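## Task

Take cardboard boxes from the desk and set one in each empty shelf spot whose lot number, printed on the shelf edge directly beneath it, is 274, 424 or 443. Every box must stay in its spot without the robot holding it. The robot must not tip over or finish leaning.

## Robot and tools

ROBOT. A Hello Robot Stretch 3 with a single arm. It has a two-wheeled base (0.33 m long, 0.34 m wide) and a mast carrying a lift. The arm telescopes out to the robot's right side. The base can only drive straight or spin in place, not sideways, so to shift the gripper forward or back you drive the base. Spins pivot about a point midway between the drive wheels, 0.05 m behind the front edge. With the arm pulled in and the wrist folded, a spin sweeps a 0.28 m radius; an unfolded, level gripper reaches beyond that. There are three cameras: head_camera and nav_camera, both aimed by head_pan_rad and head_tilt_rad, and wrist_camera on the gripper.

FRAMES. The base frame has its origin on the floor between the drive wheels, with x forward, y left and z up. hand_pose is reported in this frame, at the point where the closed fingertips meet. The odometry frame is the base frame as it stood when the scene began. Heading runs from -3.142 to 3.142, with left positive.

TOOL execute_actions. Argument actions: a list of actions that run in order. An empty list only returns the current state and images. Each action may hold robot, steps (integer 1 to 450, at 30 per second, default 1) and until (usable only together with steps). An action with only steps just waits. robot is either one command, a list of up to 8 commands run in sequence (a list entry may also be {"pause_s": s}, up to 15 s), or {"stop": true}, which brakes everything and clears the queue. A command may contain:
- base: exactly one key. translate_m is an offset in metres from where the base is when that command begins, forward positive, magnitude at most 1. rotate_rad is an offset turn in radians, counter-clockwise (left) positive, magnitude at most 3.2.
- joints: one dictionary of absolute targets, listed by name, for the single arm and head. Joints left out keep their previous targets. Ranges: lift_m 0 to 1.1 (arm height on the mast); arm_m 0 to 0.52 (extension); wrist_yaw_rad -1.345 to 4.42 (0 points along the arm, positive swings toward the front, 3.0 folds the wrist over the base); wrist_pitch_rad -1.57 to 0.451 (0 level, negative tips the fingers down); wrist_roll_rad -2.911 to 2.911; gripper_m -0.089 to 0.179 (larger means wider; the real fingertip gap is about 0.007 smaller when nearly shut and 0.025 smaller when wide, and zero below 0.007); head_pan_rad -3.953 to 1.73 (0 forward, positive left, -1.57 looks along the arm); head_tilt_rad -1.53 to 0.419 (negative looks down).
- contact_limits: {"arm_m": effort percent, 1 to 100}. The arm halts with contact_stop once its effort reaches that level. It applies until the next arm command.
A new command takes over immediately and discards the rest of any older queue. If any value is invalid, the whole call is rejected and nothing runs. To wait for everything to settle, use steps 450 with until {"robot": {"status": "ended"}}. Other conditions compare fields, for example {"lift_m": [">", 0.3]} or {"base_status": ["!=", "moving"]}. {"any": {"status": "ended"}} fires when the first motion or the queue finishes.

TOOL zoom_image: camera (head_camera, nav_camera or wrist_camera) and region [x0, y0, x1, y1] in pixels of that camera's most recent image, origin at the top left, at most 504 by 504. Use it to read lot numbers.

TOOL finished_scene: scene = the number of the current scene. It cannot be undone. Call it only once all motion has ended and the items rest on the shelf by themselves. Its result shows whether the task succeeded and gives the next task.

RESULTS. base_status reports progress as (moved of goal). joint_goals, joint_status (moving, done, off_target, contact_stop, time_out, stopped, not_commanded, torque_fault), measured_speeds, refusals, queue (idle, running, done, dropped, stopped) and queue_left are also given. Lines starting refused: or dropped: name the failing goal, counting from 0. on_its_own appears when the robot has changed a target by itself, when a joint is slack or has its servo off, or when the base tilt has shifted by 3 degrees or more. base_tilt is in degrees, forward and right positive. lidar_m holds 12 distances in 30-degree sectors, the first straight ahead and then counter-clockwise, in a plane 0.17 m high. wrist_depth_mm and head_depth_mm are 7x7 grids of median depths. motor_effort is in percent, with the peak in brackets, and is noisy. odometry counts wheel turns, including any slip.

GRIPPER. To grasp, command gripper_m below the object's width. To let go, open at least 0.02 above the value where contact began. Neither the readings nor the done status prove that an object is held, so check the cameras.

SPEED. Full base speed (0.30 m/s, 1.9 rad/s) needs lift_m below 0.30, arm_m below 0.03 and wrist_yaw_rad above 2.54. Otherwise the base is capped at 0.10 m/s and 0.63 rad/s.

CAUTIONS. Fold or unfold the wrist only with lift_m between 0.32 and 0.95, wrist_pitch_rad at -0.4 and roll near 0. Once folded, the lift may drop to 0.25. With yaw below -0.4, keep pitch at -0.5 or lower. Pushing against something solid with the gripper above about 0.45 m can tip the robot, and pushing again after a contact_stop is even riskier. Do not drive while gripping or pressing on something fixed, and avoid snagging furniture, especially when reversing. If the robot leans, undo the last move in small steps, pull the gripper free, and lower the lift to about 0.2 if it stays tilted. Wrist servos overloaded for several seconds cut out for 10 s. Avoid dropping, slamming or shoving objects. Loose items may occasionally be nudged by outside forces.

Each tool is called after ">>>" by a JSON object that holds its "fn" and its "kwargs".

## Session

>>> {"fn": "execute_actions", "kwargs": {"actions": []}}

Scene clock: 0.00 s.
robot.base_odometry: x=+0.000 y=+0.000 heading=+0.000 (m, m, rad; robot's odometry frame)
robot.turned_by_wheels: +0.000 (rad since the last result)
robot.turned_by_imu: +0.000 (rad since the last result)
robot.base_tilt: forward=+0.1 right=-1.0 (deg)
robot.lidar_m: 1.39 0.88 1.07 1.70 1.97 1.59 0.89 0.76 0.76 0.86 1.47 2.32
robot.head_depth_mm: 1803 2332 2340 2352 2329 2340 2066 / 1823 2492 2558 2548 2541 2520 2070 / 1814 2392 2417 2464 2481 2469 2064 / 1838 2124 2131 2167 2187 2089 1855 / 1806 1879 1910 1938 1940 1373 1083 / 1693 1712 1714 1739 1748 1366 970 / 1556 1567 1571 1587 1594 1355 928
robot.base_status: not_commanded
robot.joint_positions: lift_m=+0.397 arm_m=-0.003 wrist_yaw_rad=+3.035 wrist_pitch_rad=-0.502 wrist_roll_rad=-0.007 gripper_m=+0.037 head_pan_rad=+0.017 head_tilt_rad=-0.005
robot.joint_goals: lift_m=+0.397 arm_m=-0.003 wrist_yaw_rad=+3.035 wrist_pitch_rad=-0.502 wrist_roll_rad=-0.007 gripper_m=+0.037 head_pan_rad=+0.017 head_tilt_rad=-0.005
robot.joint_status: lift_m=not_commanded arm_m=not_commanded wrist_yaw_rad=not_commanded wrist_pitch_rad=not_commanded wrist_roll_rad=not_commanded gripper_m=not_commanded head_pan_rad=not_commanded head_tilt_rad=not_commanded
robot.measured_speeds: translate_m=+0.000 rotate_rad=+0.000 lift_m=+0.000 arm_m=+0.000 wrist_yaw_rad=+0.000 wrist_pitch_rad=+0.000 wrist_roll_rad=+0.000 head_pan_rad=+0.000 head_tilt_rad=+0.000
robot: refusals=0 queue=idle queue_left=0
robot.motor_effort: left_wheel=+0 right_wheel=+0 lift_m=+31 arm_m=-1 wrist_yaw_rad=+0 wrist_pitch_rad=+4 wrist_roll_rad=+0 gripper_m=+0 head_pan_rad=+0 head_tilt_rad=+1 (%)
robot.hand_pose: x=+0.0014 y=+0.0698 z=+0.3914 quat_wxyz=(+0.212, +0.691, +0.140, +0.677) (m; robot's base frame)
robot.wrist_depth_mm: - - - - - - - / - - - - - - - / 892 890 960 952 974 - 945 / 725 752 754 773 769 809 813 / 627 648 - 667 659 661 701 / 541 555 - 578 548 572 582 / 475 - - - 498 509 504
pictures: head_camera (sideways: a quarter turn clockwise sets it upright), nav_camera (sideways: a quarter turn counterclockwise sets it upright), wrist_camera
Images, in order (width x height): head_camera 896x504, nav_camera 672x504, wrist_camera 644x364.

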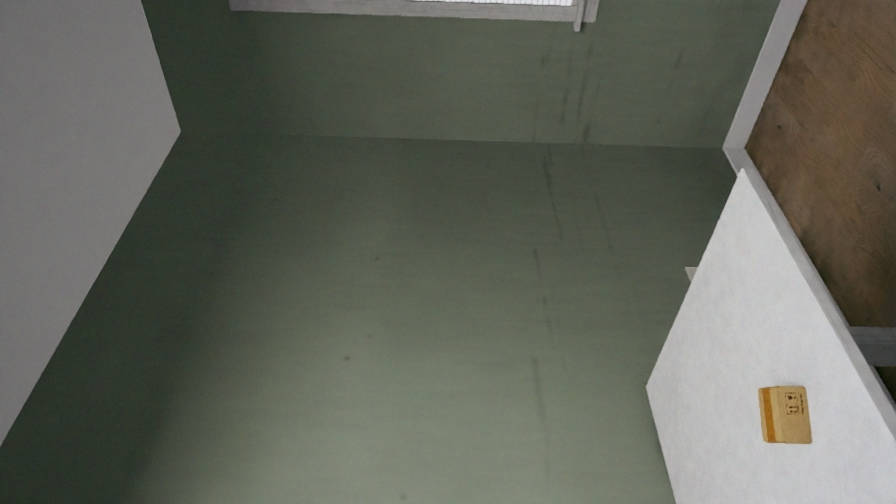

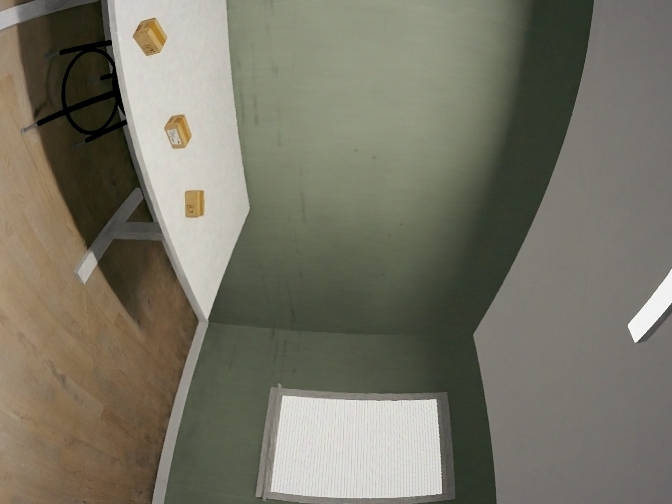

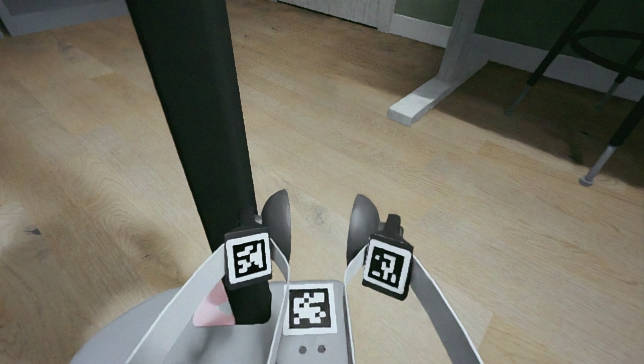

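>>> {"fn": "execute_actions", "kwargs": {"actions": [{"robot":{"joints":{"head_pan_rad":-2.3,"head_tilt_rad":-0.5}},"steps":200,"until":{"robot":{"status":"ended"}}}]}}

>>> {"fn": "execute_actions", "kwargs": {"actions": [{"robot":{"joints":{"head_pan_rad":-3.6,"head_tilt_rad":-0.4}},"steps":200,"until":{"robot":{"status":"ended"}}}]}}

Scene clock: 4.43 s.
robot.base_odometry: x=+0.000 y=+0.000 heading=+0.000 (m, m, rad; robot's odometry frame)
robot.turned_by_wheels: +0.000 (rad since the last result)
robot.turned_by_imu: +0.000 (rad since the last result)
robot.base_tilt: forward=+0.2 right=-1.0 (deg)
robot.lidar_m: 1.40 0.88 1.07 1.71 1.96 1.59 0.89 0.76 0.76 0.86 1.46 2.32
robot.head_depth_mm: 608 664 730 810 916 1050 1194 / 610 665 732 819 917 1049 1203 / 613 670 738 816 926 1052 1198 / 616 672 738 825 929 1066 1190 / 616 674 741 824 936 1069 1194 / 619 677 744 826 938 1076 1198 / 619 678 747 832 959 1101 1207
robot.base_status: not_commanded
robot.joint_positions: lift_m=+0.397 arm_m=-0.003 wrist_yaw_rad=+3.035 wrist_pitch_rad=-0.502 wrist_roll_rad=-0.007 gripper_m=+0.037 head_pan_rad=-2.293 head_tilt_rad=-0.494
robot.joint_goals: lift_m=+0.397 arm_m=-0.003 wrist_yaw_rad=+3.035 wrist_pitch_rad=-0.502 wrist_roll_rad=-0.007 gripper_m=+0.037 head_pan_rad=-2.300 head_tilt_rad=-0.500
robot.joint_status: lift_m=not_commanded arm_m=not_commanded wrist_yaw_rad=not_commanded wrist_pitch_rad=not_commanded wrist_roll_rad=not_commanded gripper_m=not_commanded head_pan_rad=done head_tilt_rad=done
robot.measured_speeds: translate_m=+0.000 rotate_rad=+0.000 lift_m=+0.000 arm_m=+0.000 wrist_yaw_rad=+0.000 wrist_pitch_rad=+0.000 wrist_roll_rad=+0.000 head_pan_rad=+0.000 head_tilt_rad=+0.000
robot: refusals=0 queue=done queue_left=0
robot.motor_effort: left_wheel=+0(0) right_wheel=+0(0) lift_m=+31(31) arm_m=-1(1) wrist_yaw_rad=+0(0) wrist_pitch_rad=+5(5) wrist_roll_rad=+0(0) gripper_m=+0(0) head_pan_rad=-3(26) head_tilt_rad=-3(20) (%)
robot.hand_pose: x=+0.0014 y=+0.0698 z=+0.3914 quat_wxyz=(+0.212, +0.691, +0.140, +0.677) (m; robot's base frame)
robot.wrist_depth_mm: - - - - - - - / - - - - - - - / 868 887 921 942 989 954 980 / 733 727 755 769 792 786 813 / 625 627 - 660 650 666 677 / 538 543 - 582 553 577 588 / 475 - - - 501 504 508
pictures: head_camera (sideways: a quarter turn clockwise sets it upright), nav_camera (sideways: a quarter turn counterclockwise sets it upright), wrist_camera
Images, in order (width x height): head_camera 896x504, nav_camera 672x504, wrist_camera 644x364.

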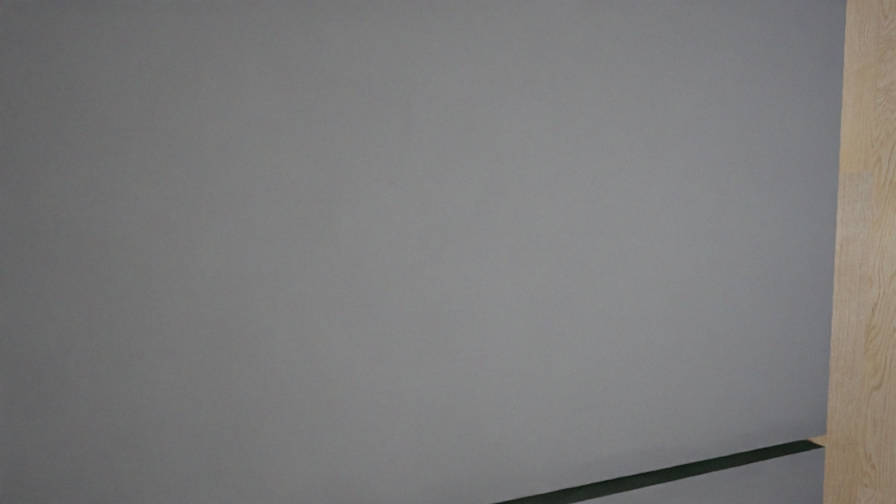

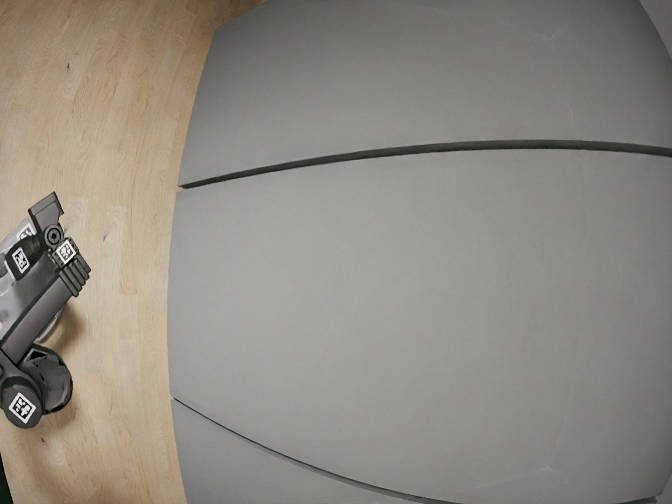

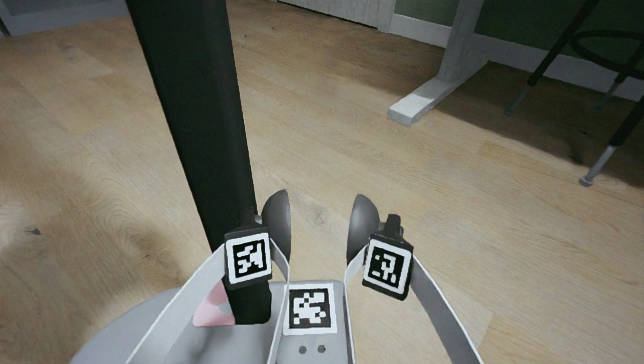

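Scene clock: 5.67 s.
robot.base_odometry: x=+0.000 y=+0.000 heading=+0.000 (m, m, rad; robot's odometry frame)
robot.turned_by_wheels: +0.000 (rad since the last result)
robot.turned_by_imu: +0.000 (rad since the last result)
robot.base_tilt: forward=+0.2 right=-1.1 (deg)
robot.lidar_m: 1.40 0.89 1.07 1.70 1.96 1.59 0.89 0.76 0.76 0.87 1.47 2.32
robot.head_depth_mm: 1910 2082 2140 2010 2102 1665 1338 / 1974 2136 2299 2478 2163 1655 1335 / 2024 2172 2383 2519 2179 1640 1332 / 1877 2122 2212 2449 2149 1644 1326 / 1630 1743 1866 2015 2058 1632 1316 / 1315 1393 1474 1564 1658 1594 1310 / 1102 1152 1210 1278 1334 1406 1313
robot.base_status: not_commanded
robot.joint_positions: lift_m=+0.397 arm_m=-0.003 wrist_yaw_rad=+3.035 wrist_pitch_rad=-0.502 wrist_roll_rad=-0.007 gripper_m=+0.037 head_pan_rad=-3.593 head_tilt_rad=-0.409
robot.joint_goals: lift_m=+0.397 arm_m=-0.003 wrist_yaw_rad=+3.035 wrist_pitch_rad=-0.502 wrist_roll_rad=-0.007 gripper_m=+0.037 head_pan_rad=-3.600 head_tilt_rad=-0.400
robot.joint_status: lift_m=not_commanded arm_m=not_commanded wrist_yaw_rad=not_commanded wrist_pitch_rad=not_commanded wrist_roll_rad=not_commanded gripper_m=not_commanded head_pan_rad=done head_tilt_rad=done
robot.measured_speeds: translate_m=+0.000 rotate_rad=+0.000 lift_m=+0.000 arm_m=+0.000 wrist_yaw_rad=+0.000 wrist_pitch_rad=+0.000 wrist_roll_rad=+0.000 head_pan_rad=+0.000 head_tilt_rad=+0.000
robot: refusals=0 queue=done queue_left=0
robot.motor_effort: left_wheel=+0(0) right_wheel=+0(0) lift_m=+31(31) arm_m=-1(1) wrist_yaw_rad=+0(1) wrist_pitch_rad=+5(4) wrist_roll_rad=+0(0) gripper_m=+0(1) head_pan_rad=-1(26) head_tilt_rad=+2(9) (%)
robot.hand_pose: x=+0.0014 y=+0.0698 z=+0.3914 quat_wxyz=(+0.212, +0.691, +0.140, +0.677) (m; robot's base frame)
robot.wrist_depth_mm: - - - - - - - / - - - - - - - / 865 891 923 940 953 - 999 / 744 745 763 752 764 778 797 / 608 628 - 652 662 664 666 / 542 553 - 579 545 579 572 / 480 - - - 496 504 514
pictures: head_camera (sideways: a quarter turn clockwise sets it upright), nav_camera (sideways: a quarter turn counterclockwise sets it upright), wrist_camera
Images, in order (width x height): head_camera 896x504, nav_camera 672x504, wrist_camera 644x364.

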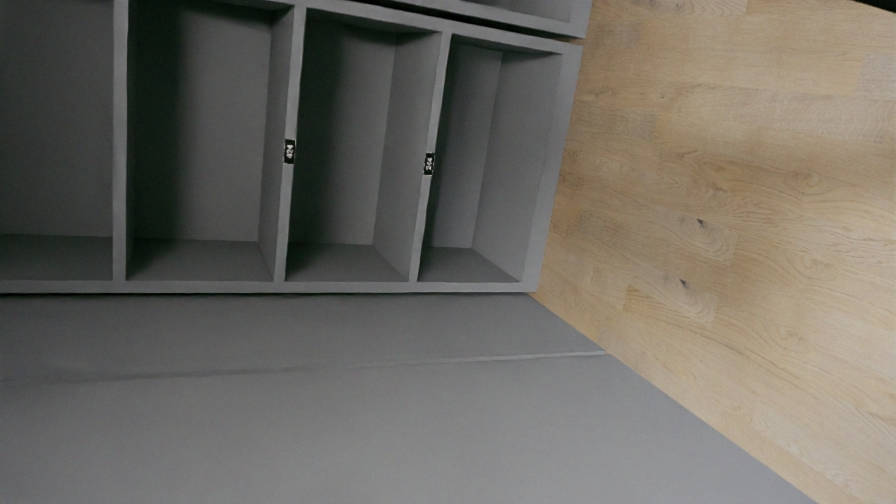

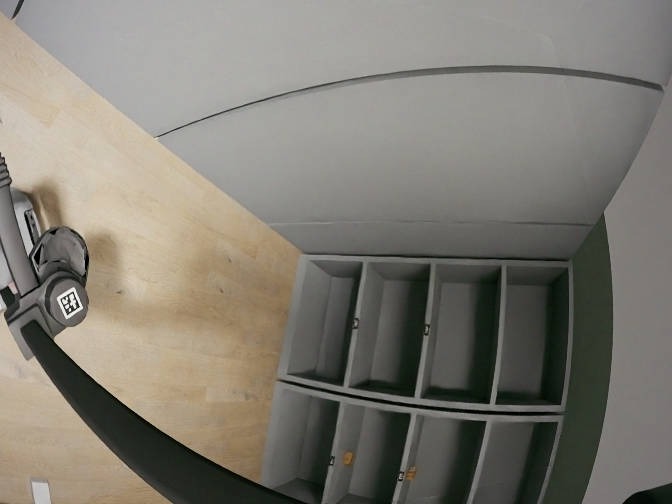

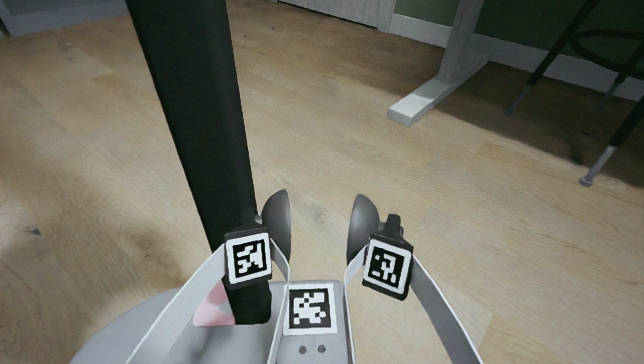

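>>> {"fn": "execute_actions", "kwargs": {"actions": [{"robot":{"base":{"rotate_rad":2.36},"joints":{"head_pan_rad":-1.57,"head_tilt_rad":-0.65,"lift_m":0.9,"wrist_pitch_rad":-0.4}},"steps":400,"until":{"robot":{"status":"ended"}}}]}}

Scene clock: 14.60 s.
robot.base_odometry: x=+0.000 y=+0.000 heading=+2.360 (m, m, rad; robot's odometry frame)
robot.turned_by_wheels: +2.360 (rad since the last result)
robot.turned_by_imu: +2.356 (rad since the last result)
robot.base_tilt: forward=+0.2 right=-1.2 (deg)
robot.lidar_m: 1.97 1.11 0.79 0.76 0.78 1.05 2.31 2.23 1.15 0.89 1.12 2.09
robot.head_depth_mm: 1277 1427 1290 1020 1673 - - / 1269 1426 1286 1008 1656 - 1110 / 1265 1420 1275 1014 1616 - - / 1267 1421 1269 958 1604 1477 - / 1261 1422 1266 1004 1646 - - / 1250 1402 1259 1001 1548 1367 1115 / 1249 1407 1247 996 1637 1360 1152
robot.base_status: done (rotate_rad +2.3599 of +2.3600)
robot.joint_positions: lift_m=+0.899 arm_m=-0.003 wrist_yaw_rad=+3.035 wrist_pitch_rad=-0.419 wrist_roll_rad=-0.007 gripper_m=+0.037 head_pan_rad=-1.577 head_tilt_rad=-0.642
robot.joint_goals: lift_m=+0.900 arm_m=-0.003 wrist_yaw_rad=+3.035 wrist_pitch_rad=-0.400 wrist_roll_rad=-0.007 gripper_m=+0.037 head_pan_rad=-1.570 head_tilt_rad=-0.650
robot.joint_status: lift_m=done arm_m=not_commanded wrist_yaw_rad=not_commanded wrist_pitch_rad=done wrist_roll_rad=not_commanded gripper_m=not_commanded head_pan_rad=done head_tilt_rad=done
robot.measured_speeds: translate_m=+0.000 rotate_rad=+0.000 lift_m=+0.000 arm_m=+0.000 wrist_yaw_rad=+0.000 wrist_pitch_rad=+0.000 wrist_roll_rad=+0.000 head_pan_rad=+0.000 head_tilt_rad=+0.000
robot: refusals=0 queue=done queue_left=0
robot.motor_effort: left_wheel=-4(10) right_wheel=+2(5) lift_m=+44(44) arm_m=-1(1) wrist_yaw_rad=+1(1) wrist_pitch_rad=+6(7) wrist_roll_rad=+0(0) gripper_m=+0(0) head_pan_rad=+2(27) head_tilt_rad=-3(16) (%)
robot.hand_pose: x=+0.0026 y=+0.0809 z=+0.9118 quat_wxyz=(+0.184, +0.696, +0.111, +0.686) (m; robot's base frame)
robot.wrist_depth_mm: 673 694 730 755 744 777 804 / 747 774 795 797 845 883 889 / 821 874 847 892 960 977 996 / 950 983 993 - - - - / - - - - - - - / - - - - - - - / - - - - - - -
pictures: head_camera (sideways: a quarter turn clockwise sets it upright), nav_camera (sideways: a quarter turn counterclockwise sets it upright), wrist_camera
Images, in order (width x height): head_camera 896x504, nav_camera 672x504, wrist_camera 644x364.

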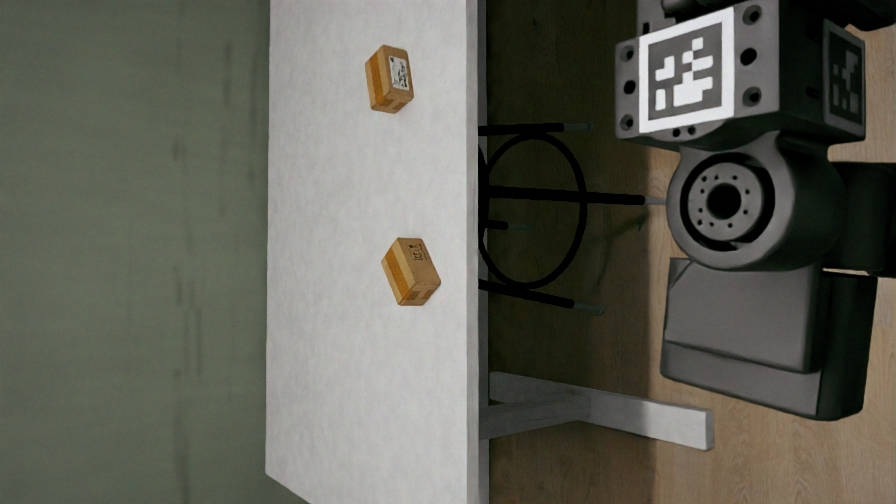

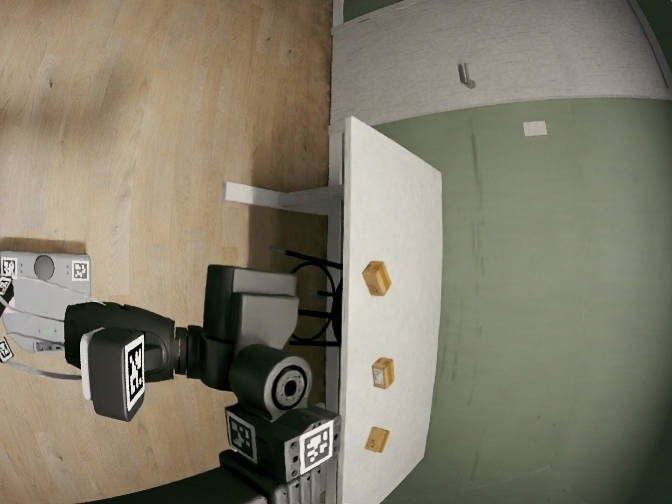

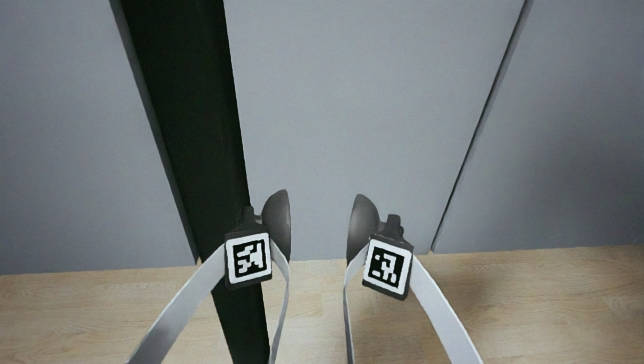

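>>> {"fn": "execute_actions", "kwargs": {"actions": [{"robot":[{"joints":{"wrist_yaw_rad":0.4,"gripper_m":0.179}},{"joints":{"arm_m":0.35,"lift_m":0.8,"wrist_pitch_rad":-0.2}}],"steps":450,"until":{"robot":{"status":"ended"}}}]}}

Scene clock: 23.17 s.
robot.base_odometry: x=+0.000 y=+0.000 heading=+2.360 (m, m, rad; robot's odometry frame)
robot.turned_by_wheels: +0.000 (rad since the last result)
robot.turned_by_imu: +0.000 (rad since the last result)
robot.base_tilt: forward=+0.2 right=-1.0 (deg)
robot.lidar_m: 1.97 1.11 0.80 0.76 0.79 1.05 2.32 2.23 1.15 0.89 1.13 2.08
robot.head_depth_mm: 1285 1432 1297 1026 1687 - - / 1273 1430 1291 990 - 1350 1173 / 1275 1424 1350 - 1612 1382 1168 / 1256 1415 1273 - 1608 1367 1164 / 1265 1407 1266 1044 1645 1372 1159 / 1259 1401 1248 1020 1561 1348 1165 / 1253 1404 1251 993 1644 1357 1158
robot.base_status: done (rotate_rad +2.3599 of +2.3600)
robot.joint_positions: lift_m=+0.801 arm_m=+0.350 wrist_yaw_rad=+0.401 wrist_pitch_rad=-0.220 wrist_roll_rad=-0.007 gripper_m=+0.179 head_pan_rad=-1.577 head_tilt_rad=-0.642
robot.joint_goals: lift_m=+0.800 arm_m=+0.350 wrist_yaw_rad=+0.400 wrist_pitch_rad=-0.200 wrist_roll_rad=-0.007 gripper_m=+0.179 head_pan_rad=-1.570 head_tilt_rad=-0.650
robot.joint_status: lift_m=done arm_m=done wrist_yaw_rad=done wrist_pitch_rad=done wrist_roll_rad=not_commanded gripper_m=done head_pan_rad=done head_tilt_rad=done
robot.measured_speeds: translate_m=+0.000 rotate_rad=+0.000 lift_m=+0.000 arm_m=+0.000 wrist_yaw_rad=+0.000 wrist_pitch_rad=+0.000 wrist_roll_rad=+0.000 head_pan_rad=+0.000 head_tilt_rad=+0.000
robot: refusals=0 queue=done queue_left=0
robot.motor_effort: left_wheel=-4(3) right_wheel=+2(2) lift_m=+16(46) arm_m=+5(5) wrist_yaw_rad=+0(3) wrist_pitch_rad=+7(7) wrist_roll_rad=+0(0) gripper_m=+1(86) head_pan_rad=+3(3) head_tilt_rad=-3(4) (%)
robot.hand_pose: x=+0.0741 y=-0.7199 z=+0.8598 quat_wxyz=(+0.707, +0.216, -0.670, +0.064) (m; robot's base frame)
robot.wrist_depth_mm: - - - 903 816 745 673 / - - - 994 858 788 728 / - - - 762 798 812 768 / - 488 506 519 533 547 558 / 403 368 370 385 375 411 416 / - 328 304 313 272 273 327 / - - 981 257 261 265 267
pictures: head_camera (sideways: a quarter turn clockwise sets it upright), nav_camera (sideways: a quarter turn counterclockwise sets it upright), wrist_camera
Images, in order (width x height): head_camera 896x504, nav_camera 672x504, wrist_camera 644x364.

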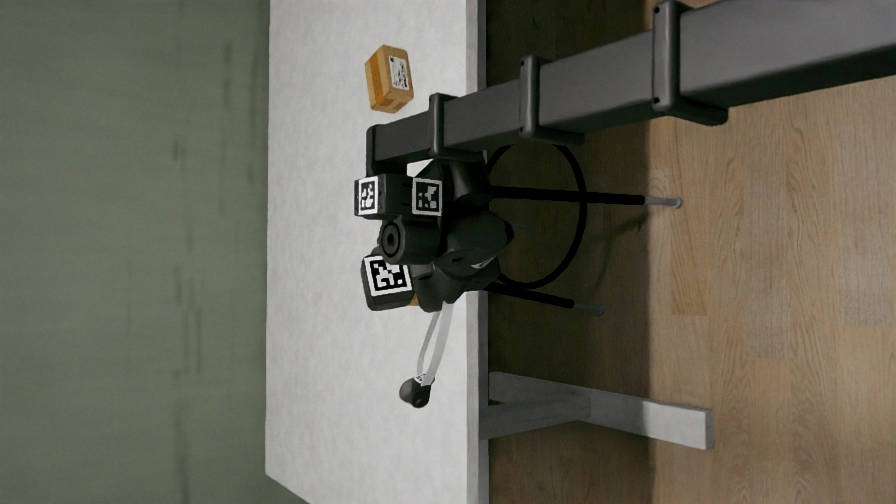

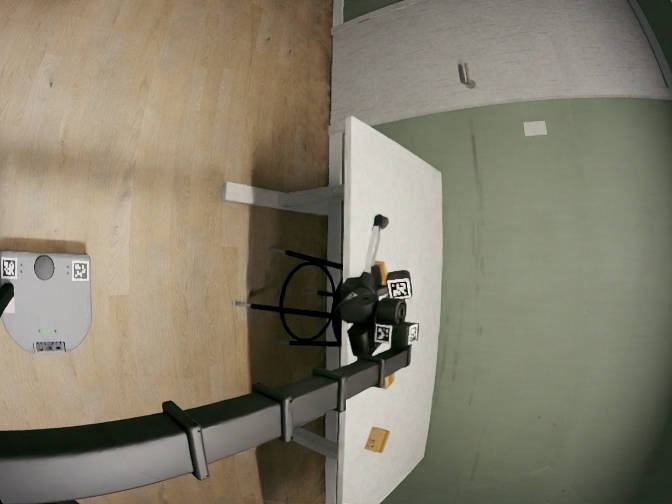

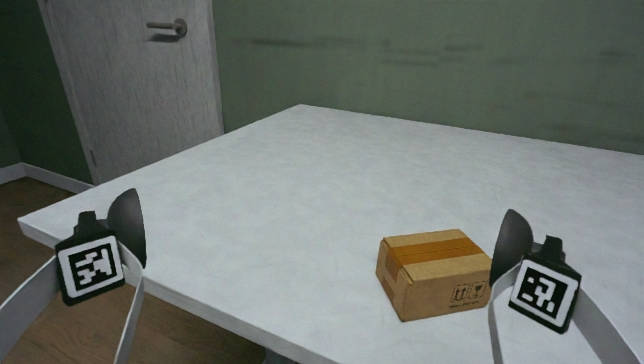

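>>> {"fn": "execute_actions", "kwargs": {"actions": [{"robot":[{"base":{"translate_m":-0.06},"joints":{"arm_m":0.44}},{"joints":{"lift_m":0.75}}],"steps":450,"until":{"robot":{"status":"ended"}}}]}}

Scene clock: 30.13 s.
robot.base_odometry: x=+0.043 y=-0.042 heading=+2.360 (m, m, rad; robot's odometry frame)
robot.turned_by_wheels: +0.000 (rad since the last result)
robot.turned_by_imu: +0.000 (rad since the last result)
robot.base_tilt: forward=+0.0 right=-1.1 (deg)
robot.lidar_m: 2.03 1.10 0.79 0.76 0.78 1.05 2.26 2.23 1.36 0.88 1.14 2.08
robot.head_depth_mm: 1284 1437 1297 1026 1681 1414 - / 1283 1426 1290 1004 - - 1151 / 1271 1420 1353 1885 1614 1381 1167 / 1268 1413 1306 1864 1609 1359 1165 / 1262 1408 1263 957 1600 1371 1168 / 1251 1404 1258 1000 1609 1354 1153 / 1251 1403 1248 993 1579 1329 1154
robot.base_status: done (translate_m -0.0600 of -0.0600)
robot.joint_positions: lift_m=+0.751 arm_m=+0.440 wrist_yaw_rad=+0.401 wrist_pitch_rad=-0.220 wrist_roll_rad=-0.007 gripper_m=+0.179 head_pan_rad=-1.577 head_tilt_rad=-0.642
robot.joint_goals: lift_m=+0.750 arm_m=+0.440 wrist_yaw_rad=+0.400 wrist_pitch_rad=-0.200 wrist_roll_rad=-0.007 gripper_m=+0.179 head_pan_rad=-1.570 head_tilt_rad=-0.650
robot.joint_status: lift_m=done arm_m=done wrist_yaw_rad=done wrist_pitch_rad=done wrist_roll_rad=not_commanded gripper_m=done head_pan_rad=done head_tilt_rad=done
robot.measured_speeds: translate_m=+0.000 rotate_rad=+0.000 lift_m=+0.000 arm_m=+0.000 wrist_yaw_rad=+0.000 wrist_pitch_rad=+0.000 wrist_roll_rad=+0.000 head_pan_rad=+0.000 head_tilt_rad=+0.000
robot: refusals=0 queue=done queue_left=0
robot.motor_effort: left_wheel=-3(9) right_wheel=+2(2) lift_m=+16(14) arm_m=+6(6) wrist_yaw_rad=+0(0) wrist_pitch_rad=+7(7) wrist_roll_rad=+0(0) gripper_m=+0(1) head_pan_rad=+2(2) head_tilt_rad=-3(4) (%)
robot.hand_pose: x=+0.0741 y=-0.8099 z=+0.8098 quat_wxyz=(+0.707, +0.216, -0.670, +0.064) (m; robot's base frame)
robot.wrist_depth_mm: - - 962 841 748 651 622 / - - - 870 815 739 657 / - 557 571 606 626 666 657 / 372 382 388 405 414 434 450 / 296 288 295 219 296 328 325 / - 227 235 190 208 243 256 / 209 195 198 198 205 206 209
pictures: head_camera (sideways: a quarter turn clockwise sets it upright), nav_camera (sideways: a quarter turn counterclockwise sets it upright), wrist_camera
Images, in order (width x height): head_camera 896x504, nav_camera 672x504, wrist_camera 644x364.

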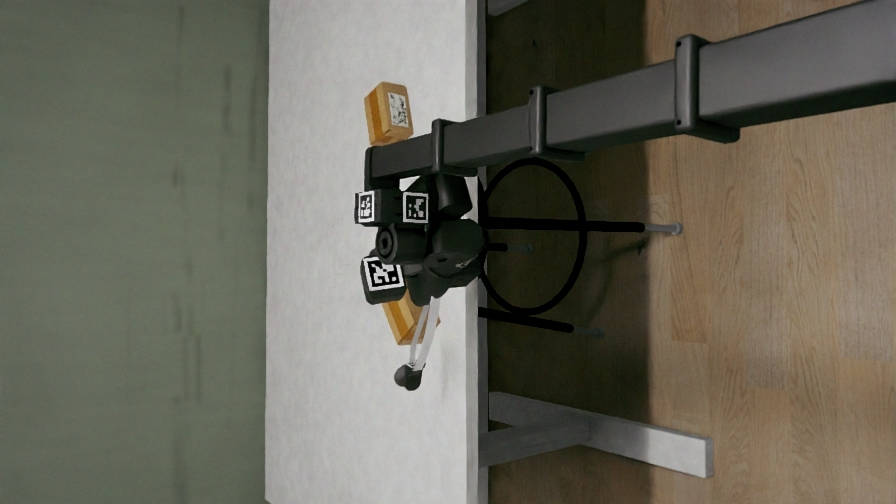

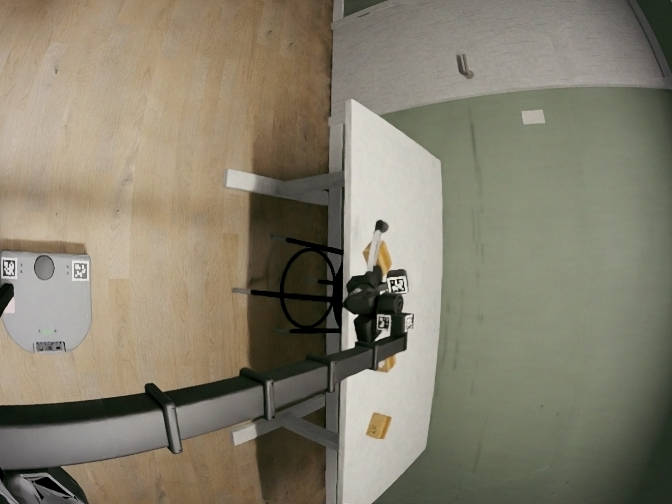

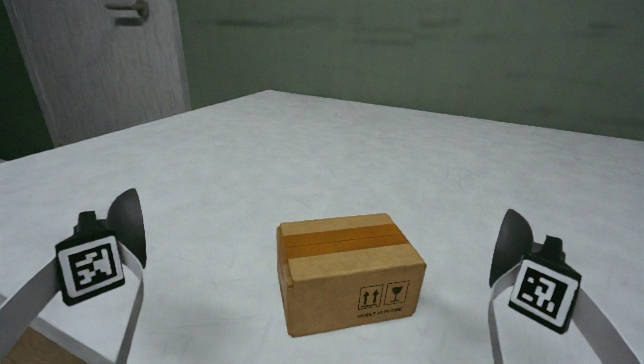

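>>> {"fn": "execute_actions", "kwargs": {"actions": [{"robot":[{"joints":{"lift_m":0.70}},{"joints":{"arm_m":0.48}}],"steps":450,"until":{"robot":{"status":"ended"}}}]}}

>>> {"fn": "execute_actions", "kwargs": {"actions": [{"robot":[{"joints":{"gripper_m":0.04}},{"joints":{"lift_m":0.76}}],"steps":450,"until":{"robot":{"status":"ended"}}}]}}

Scene clock: 39.43 s.
robot.base_odometry: x=+0.043 y=-0.042 heading=+2.360 (m, m, rad; robot's odometry frame)
robot.turned_by_wheels: +0.000 (rad since the last result)
robot.turned_by_imu: +0.000 (rad since the last result)
robot.base_tilt: forward=+0.0 right=-1.1 (deg)
robot.lidar_m: 2.02 1.11 0.79 0.76 0.78 1.05 2.26 2.24 1.36 0.88 1.14 2.09
robot.head_depth_mm: 1278 1433 1287 1024 1668 1382 1200 / 1271 1432 1283 995 1730 - - / 1268 1425 1275 - 1607 1369 1170 / 1265 1413 1276 - 1600 1369 1158 / 1257 1416 1261 962 1605 1371 1162 / 1266 1412 1255 999 1602 1362 1158 / 1252 1406 1244 995 1595 1328 1160
robot.base_status: done (translate_m -0.0600 of -0.0600)
robot.joint_positions: lift_m=+0.701 arm_m=+0.480 wrist_yaw_rad=+0.401 wrist_pitch_rad=-0.220 wrist_roll_rad=-0.007 gripper_m=+0.179 head_pan_rad=-1.577 head_tilt_rad=-0.642
robot.joint_goals: lift_m=+0.700 arm_m=+0.480 wrist_yaw_rad=+0.400 wrist_pitch_rad=-0.200 wrist_roll_rad=-0.007 gripper_m=+0.179 head_pan_rad=-1.570 head_tilt_rad=-0.650
robot.joint_status: lift_m=done arm_m=done wrist_yaw_rad=done wrist_pitch_rad=done wrist_roll_rad=not_commanded gripper_m=done head_pan_rad=done head_tilt_rad=done
robot.measured_speeds: translate_m=+0.000 rotate_rad=+0.000 lift_m=+0.000 arm_m=+0.000 wrist_yaw_rad=+0.000 wrist_pitch_rad=+0.000 wrist_roll_rad=+0.000 head_pan_rad=+0.000 head_tilt_rad=+0.000
robot: refusals=0 queue=done queue_left=0
robot.motor_effort: left_wheel=-3(3) right_wheel=+2(2) lift_m=+16(15) arm_m=+6(6) wrist_yaw_rad=+0(1) wrist_pitch_rad=+7(7) wrist_roll_rad=+0(0) gripper_m=+1(0) head_pan_rad=+2(2) head_tilt_rad=-4(3) (%)
robot.hand_pose: x=+0.0741 y=-0.8499 z=+0.7598 quat_wxyz=(+0.707, +0.216, -0.670, +0.064) (m; robot's base frame)
robot.wrist_depth_mm: - - 912 796 697 648 581 / - - 891 801 750 677 626 / 386 396 417 433 455 480 498 / 267 275 284 176 300 310 323 / 208 210 194 134 146 234 235 / - 162 159 141 158 175 186 / 139 141 142 145 147 150 151
pictures: head_camera (sideways: a quarter turn clockwise sets it upright), nav_camera (sideways: a quarter turn counterclockwise sets it upright), wrist_camera
Images, in order (width x height): head_camera 896x504, nav_camera 672x504, wrist_camera 644x364.

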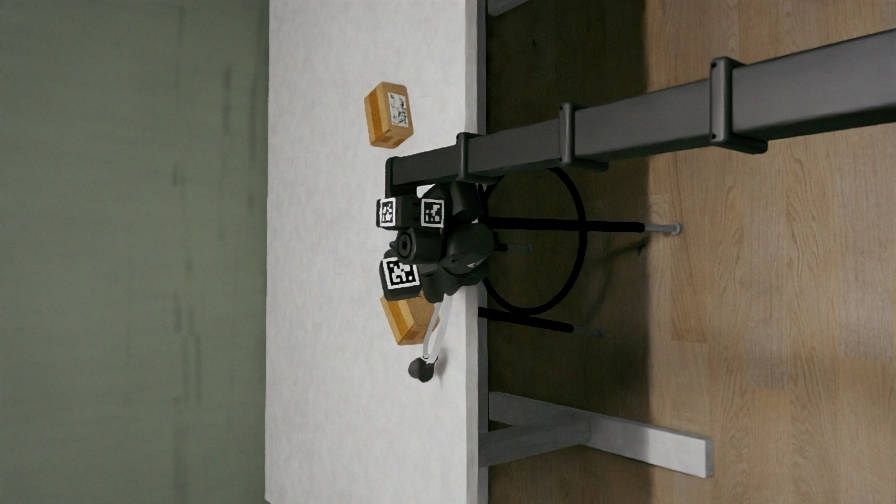

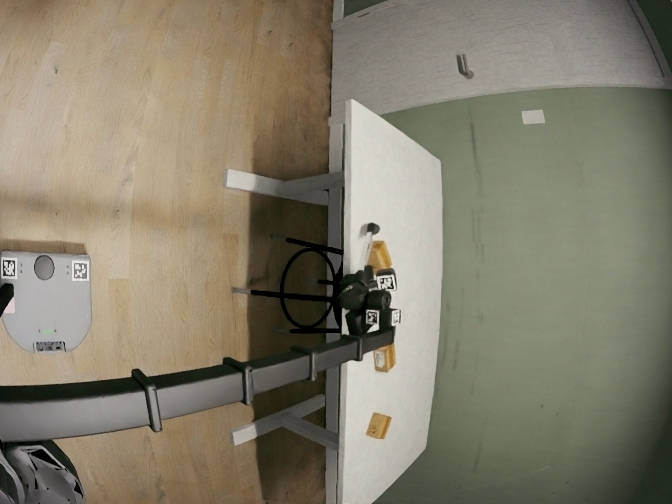

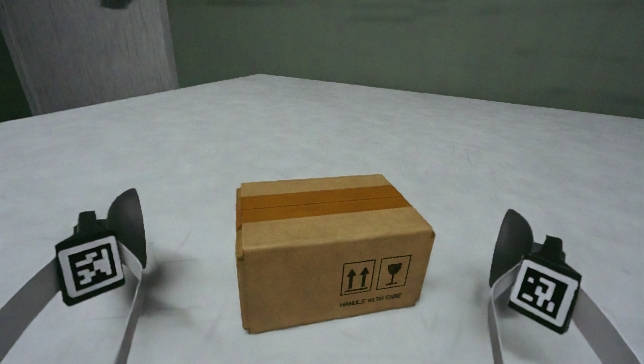

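Scene clock: 42.53 s.
robot.base_odometry: x=+0.043 y=-0.042 heading=+2.360 (m, m, rad; robot's odometry frame)
robot.turned_by_wheels: +0.000 (rad since the last result)
robot.turned_by_imu: +0.000 (rad since the last result)
robot.base_tilt: forward=+0.2 right=-1.1 (deg)
robot.lidar_m: 2.03 1.11 0.79 0.76 0.78 1.05 2.26 2.24 1.36 0.87 1.14 2.08
robot.head_depth_mm: 1285 1433 1293 1026 1679 1398 - / 1277 1431 1287 1003 - - 1144 / 1272 1425 1347 1163 1603 1375 1169 / 1266 1418 1337 1150 1602 1366 1162 / 1256 1418 1260 967 1597 1359 1160 / 1260 1412 1254 998 1592 1362 1162 / 1251 1403 1250 992 1584 1332 1156
robot.base_status: done (translate_m -0.0600 of -0.0600)
robot.joint_positions: lift_m=+0.759 arm_m=+0.480 wrist_yaw_rad=+0.401 wrist_pitch_rad=-0.225 wrist_roll_rad=-0.007 gripper_m=+0.048 head_pan_rad=-1.577 head_tilt_rad=-0.642
robot.joint_goals: lift_m=+0.760 arm_m=+0.480 wrist_yaw_rad=+0.400 wrist_pitch_rad=-0.200 wrist_roll_rad=-0.007 gripper_m=+0.047 head_pan_rad=-1.570 head_tilt_rad=-0.650
robot.joint_status: lift_m=done arm_m=done wrist_yaw_rad=done wrist_pitch_rad=done wrist_roll_rad=not_commanded gripper_m=done head_pan_rad=done head_tilt_rad=done
robot.measured_speeds: translate_m=+0.000 rotate_rad=+0.000 lift_m=+0.000 arm_m=+0.000 wrist_yaw_rad=+0.000 wrist_pitch_rad=+0.000 wrist_roll_rad=+0.000 head_pan_rad=+0.000 head_tilt_rad=+0.000
robot: refusals=0 queue=done queue_left=0
robot.on_its_own: gripper_m is held at +0.047, not at your +0.040, by its stall guard, which is still easing
robot.motor_effort: left_wheel=-3(4) right_wheel=+2(2) lift_m=+44(43) arm_m=+6(6) wrist_yaw_rad=+0(2) wrist_pitch_rad=+8(9) wrist_roll_rad=+0(0) gripper_m=-23(98) head_pan_rad=+2(2) head_tilt_rad=-2(3) (%)
robot.hand_pose: x=+0.0739 y=-0.8496 z=+0.8173 quat_wxyz=(+0.707, +0.218, -0.670, +0.063) (m; robot's base frame)
robot.wrist_depth_mm: - 999 893 775 713 650 598 / - - 971 842 751 690 622 / - 577 585 615 627 684 643 / 387 388 396 178 423 442 463 / 295 301 130 135 141 333 339 / 240 235 138 142 153 260 267 / 206 203 200 204 211 215 216
pictures: head_camera (sideways: a quarter turn clockwise sets it upright), nav_camera (sideways: a quarter turn counterclockwise sets it upright), wrist_camera
Images, in order (width x height): head_camera 896x504, nav_camera 672x504, wrist_camera 644x364.

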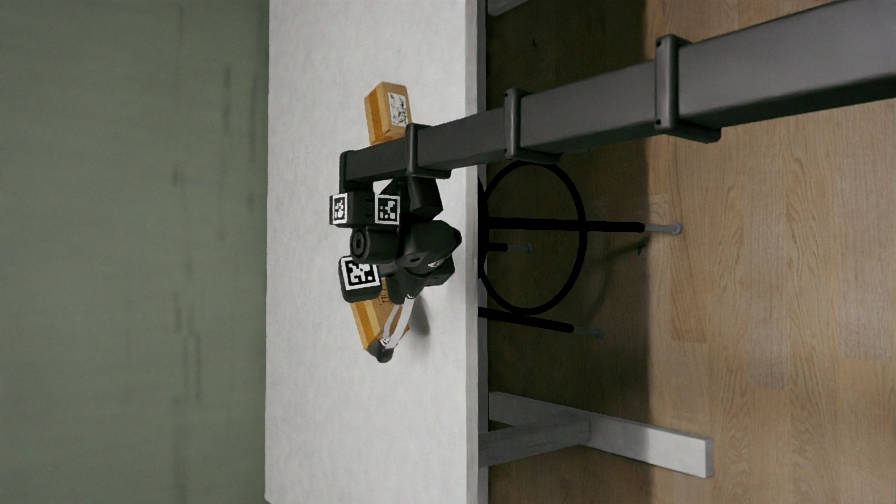

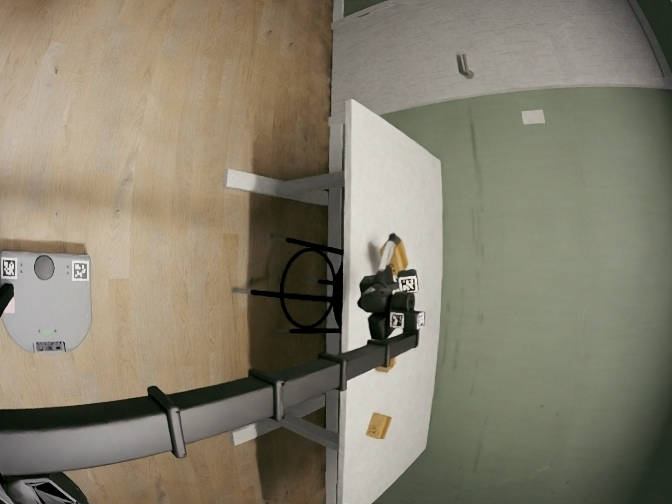

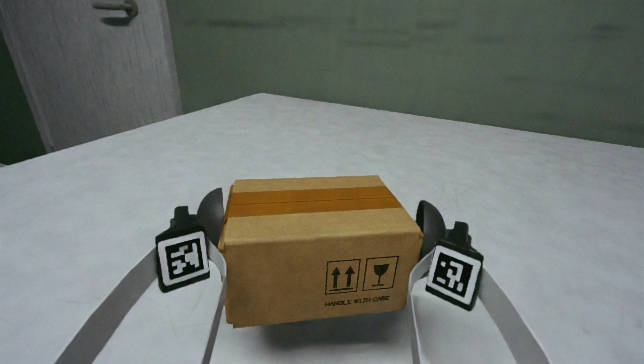

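>>> {"fn": "execute_actions", "kwargs": {"actions": [{"robot":[{"joints":{"arm_m":0.0,"wrist_yaw_rad":0,"lift_m":0.85,"head_tilt_rad":-0.5},"base":{"rotate_rad":0.26}},{"base":{"translate_m":1.0}},{"base":{"translate_m":0.4}},{"base":{"rotate_rad":1.31}}],"steps":450,"until":{"robot":{"status":"ended"}}},{"steps":450,"until":{"robot":{"status":"ended"}}}]}}

Scene clock: 70.47 s.
robot.base_odometry: x=-1.171 y=+0.656 heading=-2.354 (m, m, rad; robot's odometry frame)
robot.turned_by_wheels: +1.570 (rad since the last result)
robot.turned_by_imu: +1.577 (rad since the last result)
robot.base_tilt: forward=+0.1 right=-1.0 (deg)
robot.lidar_m: 0.43 0.44 0.60 1.55 2.19 1.71 1.84 1.56 0.82 1.12 0.62 0.45
robot.head_depth_mm: 922 1007 985 1083 1097 1072 1201 / 919 1006 974 1237 1130 1305 1262 / 913 1002 969 1237 1129 1146 1237 / 911 999 956 1232 1123 470 - / 911 994 948 1226 1113 1299 1172 / 906 989 943 1215 1114 1299 1168 / 905 983 936 1032 1072 1033 1141
robot.base_status: done (rotate_rad +1.3099 of +1.3100)
robot.joint_positions: lift_m=+0.849 arm_m=+0.000 wrist_yaw_rad=+0.001 wrist_pitch_rad=-0.226 wrist_roll_rad=-0.007 gripper_m=+0.060 head_pan_rad=-1.577 head_tilt_rad=-0.507
robot.joint_goals: lift_m=+0.850 arm_m=+0.000 wrist_yaw_rad=+0.000 wrist_pitch_rad=-0.200 wrist_roll_rad=-0.007 gripper_m=+0.059 head_pan_rad=-1.570 head_tilt_rad=-0.500
robot.joint_status: lift_m=done arm_m=done wrist_yaw_rad=done wrist_pitch_rad=done wrist_roll_rad=not_commanded gripper_m=done head_pan_rad=done head_tilt_rad=done
robot.measured_speeds: translate_m=+0.000 rotate_rad=+0.000 lift_m=+0.000 arm_m=+0.000 wrist_yaw_rad=+0.000 wrist_pitch_rad=+0.000 wrist_roll_rad=+0.000 head_pan_rad=+0.000 head_tilt_rad=+0.000
robot: refusals=0 queue=done queue_left=0
robot.on_its_own: gripper_m is held at +0.059, not at your +0.040, by its stall guard, which is not easing now
robot.motor_effort: left_wheel=-3(14) right_wheel=+2(8) lift_m=+45(46) arm_m=-7(5) wrist_yaw_rad=+0(3) wrist_pitch_rad=+9(9) wrist_roll_rad=+0(0) gripper_m=-19(24) head_pan_rad=+3(3) head_tilt_rad=+2(11) (%)
robot.hand_pose: x=-0.0211 y=-0.3897 z=+0.9071 quat_wxyz=(+0.705, +0.081, -0.700, -0.079) (m; robot's base frame)
robot.wrist_depth_mm: 387 384 432 763 747 724 490 / 446 650 830 833 828 663 459 / 459 676 885 913 901 743 508 / 480 670 939 177 979 755 499 / 516 639 129 137 142 721 522 / 552 582 139 143 153 635 562 / 539 756 986 - - 756 630
pictures: head_camera (sideways: a quarter turn clockwise sets it upright), nav_camera (sideways: a quarter turn counterclockwise sets it upright), wrist_camera
Images, in order (width x height): head_camera 896x504, nav_camera 672x504, wrist_camera 644x364.

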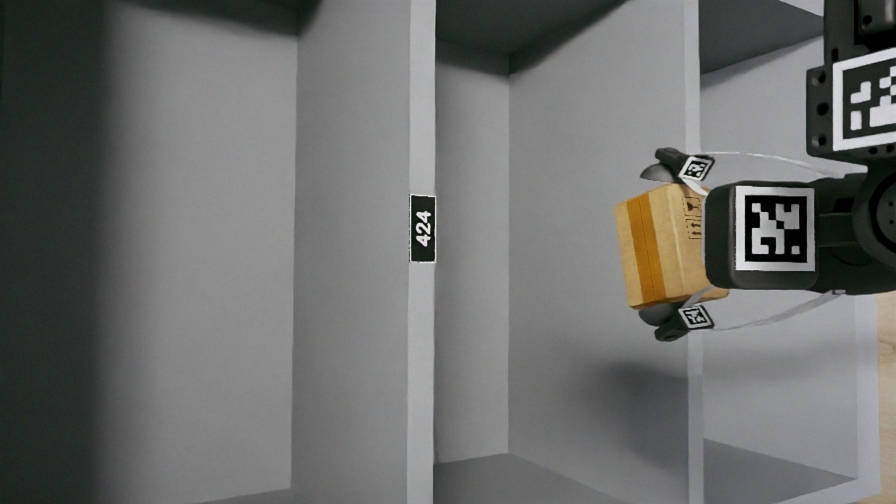

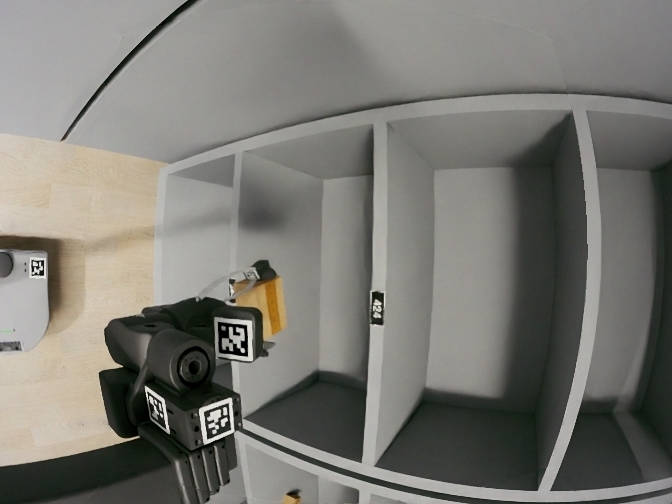

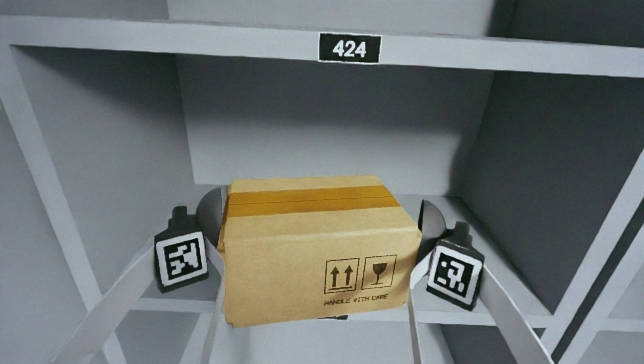

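>>> {"fn": "execute_actions", "kwargs": {"actions": [{"robot":[{"joints":{"lift_m":1.02},"base":{"translate_m":-0.02}},{"joints":{"arm_m":0.42}}],"steps":450,"until":{"robot":{"status":"ended"}}}]}}

Scene clock: 79.40 s.
robot.base_odometry: x=-1.157 y=+0.670 heading=-2.354 (m, m, rad; robot's odometry frame)
robot.turned_by_wheels: +0.000 (rad since the last result)
robot.turned_by_imu: +0.000 (rad since the last result)
robot.base_tilt: forward=+0.1 right=-1.0 (deg)
robot.lidar_m: 0.45 0.46 0.63 1.62 2.66 1.69 1.82 1.54 0.80 1.12 0.65 0.47
robot.head_depth_mm: 919 997 - 1099 1091 1031 1173 / 921 983 893 1238 1131 1311 1175 / 911 978 830 1235 1124 1308 1175 / 913 985 778 1230 1127 1298 1170 / 910 997 947 1226 1116 1298 1174 / 908 994 938 1220 1111 1302 1175 / 903 992 930 1088 1082 1086 1159
robot.base_status: done (translate_m -0.0200 of -0.0200)
robot.joint_positions: lift_m=+1.019 arm_m=+0.420 wrist_yaw_rad=+0.001 wrist_pitch_rad=-0.226 wrist_roll_rad=-0.007 gripper_m=+0.060 head_pan_rad=-1.577 head_tilt_rad=-0.507
robot.joint_goals: lift_m=+1.020 arm_m=+0.420 wrist_yaw_rad=+0.000 wrist_pitch_rad=-0.200 wrist_roll_rad=-0.007 gripper_m=+0.059 head_pan_rad=-1.570 head_tilt_rad=-0.500
robot.joint_status: lift_m=done arm_m=done wrist_yaw_rad=done wrist_pitch_rad=done wrist_roll_rad=not_commanded gripper_m=done head_pan_rad=done head_tilt_rad=done
robot.measured_speeds: translate_m=+0.000 rotate_rad=+0.000 lift_m=+0.000 arm_m=+0.000 wrist_yaw_rad=+0.000 wrist_pitch_rad=+0.000 wrist_roll_rad=+0.000 head_pan_rad=+0.000 head_tilt_rad=+0.000
robot: refusals=0 queue=done queue_left=0
robot.on_its_own: gripper_m is held at +0.059, not at your +0.040, by its stall guard, which is not easing now
robot.motor_effort: left_wheel=-3(12) right_wheel=+2(4) lift_m=+44(45) arm_m=+5(8) wrist_yaw_rad=+0(1) wrist_pitch_rad=+9(9) wrist_roll_rad=+0(0) gripper_m=-19(19) head_pan_rad=+2(2) head_tilt_rad=+1(1) (%)
robot.hand_pose: x=-0.0211 y=-0.8089 z=+1.0771 quat_wxyz=(+0.705, +0.081, -0.700, -0.079) (m; robot's base frame)
robot.wrist_depth_mm: 408 406 407 402 397 401 401 / 438 437 435 436 425 425 422 / 460 457 463 462 464 459 455 / 357 366 378 178 405 414 427 / 274 279 130 137 142 310 317 / 223 224 139 144 154 247 253 / 195 191 190 192 201 205 206
pictures: head_camera (sideways: a quarter turn clockwise sets it upright), nav_camera (sideways: a quarter turn counterclockwise sets it upright), wrist_camera
Images, in order (width x height): head_camera 896x504, nav_camera 672x504, wrist_camera 644x364.

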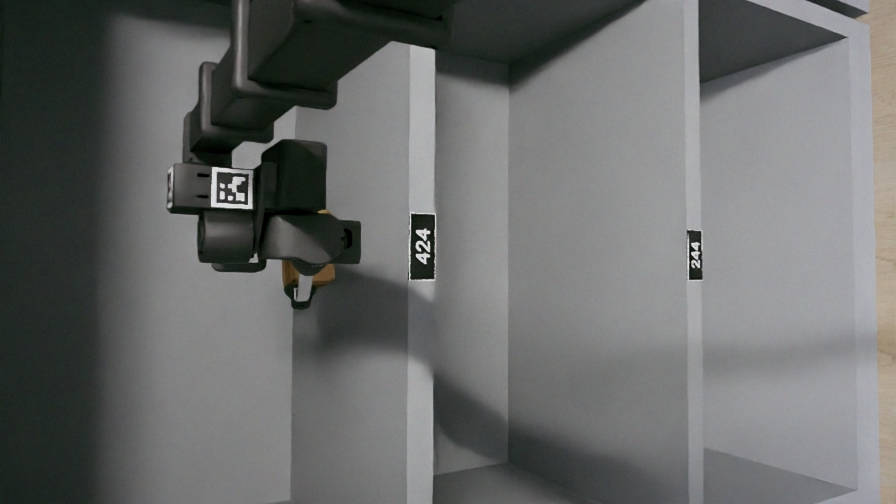

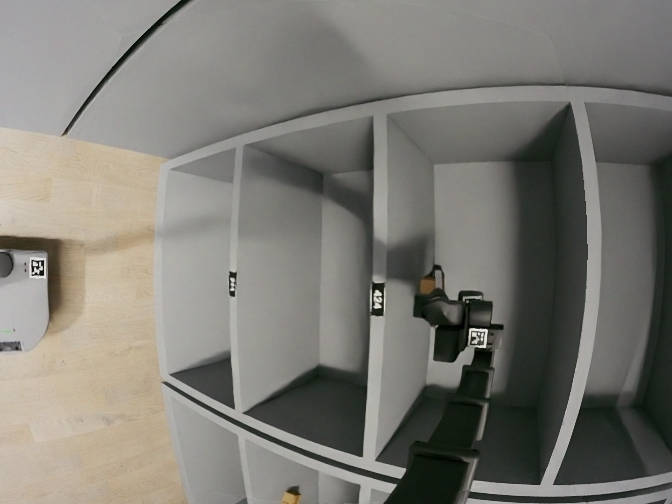

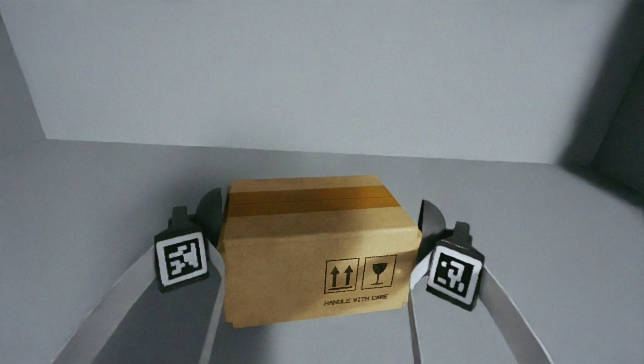

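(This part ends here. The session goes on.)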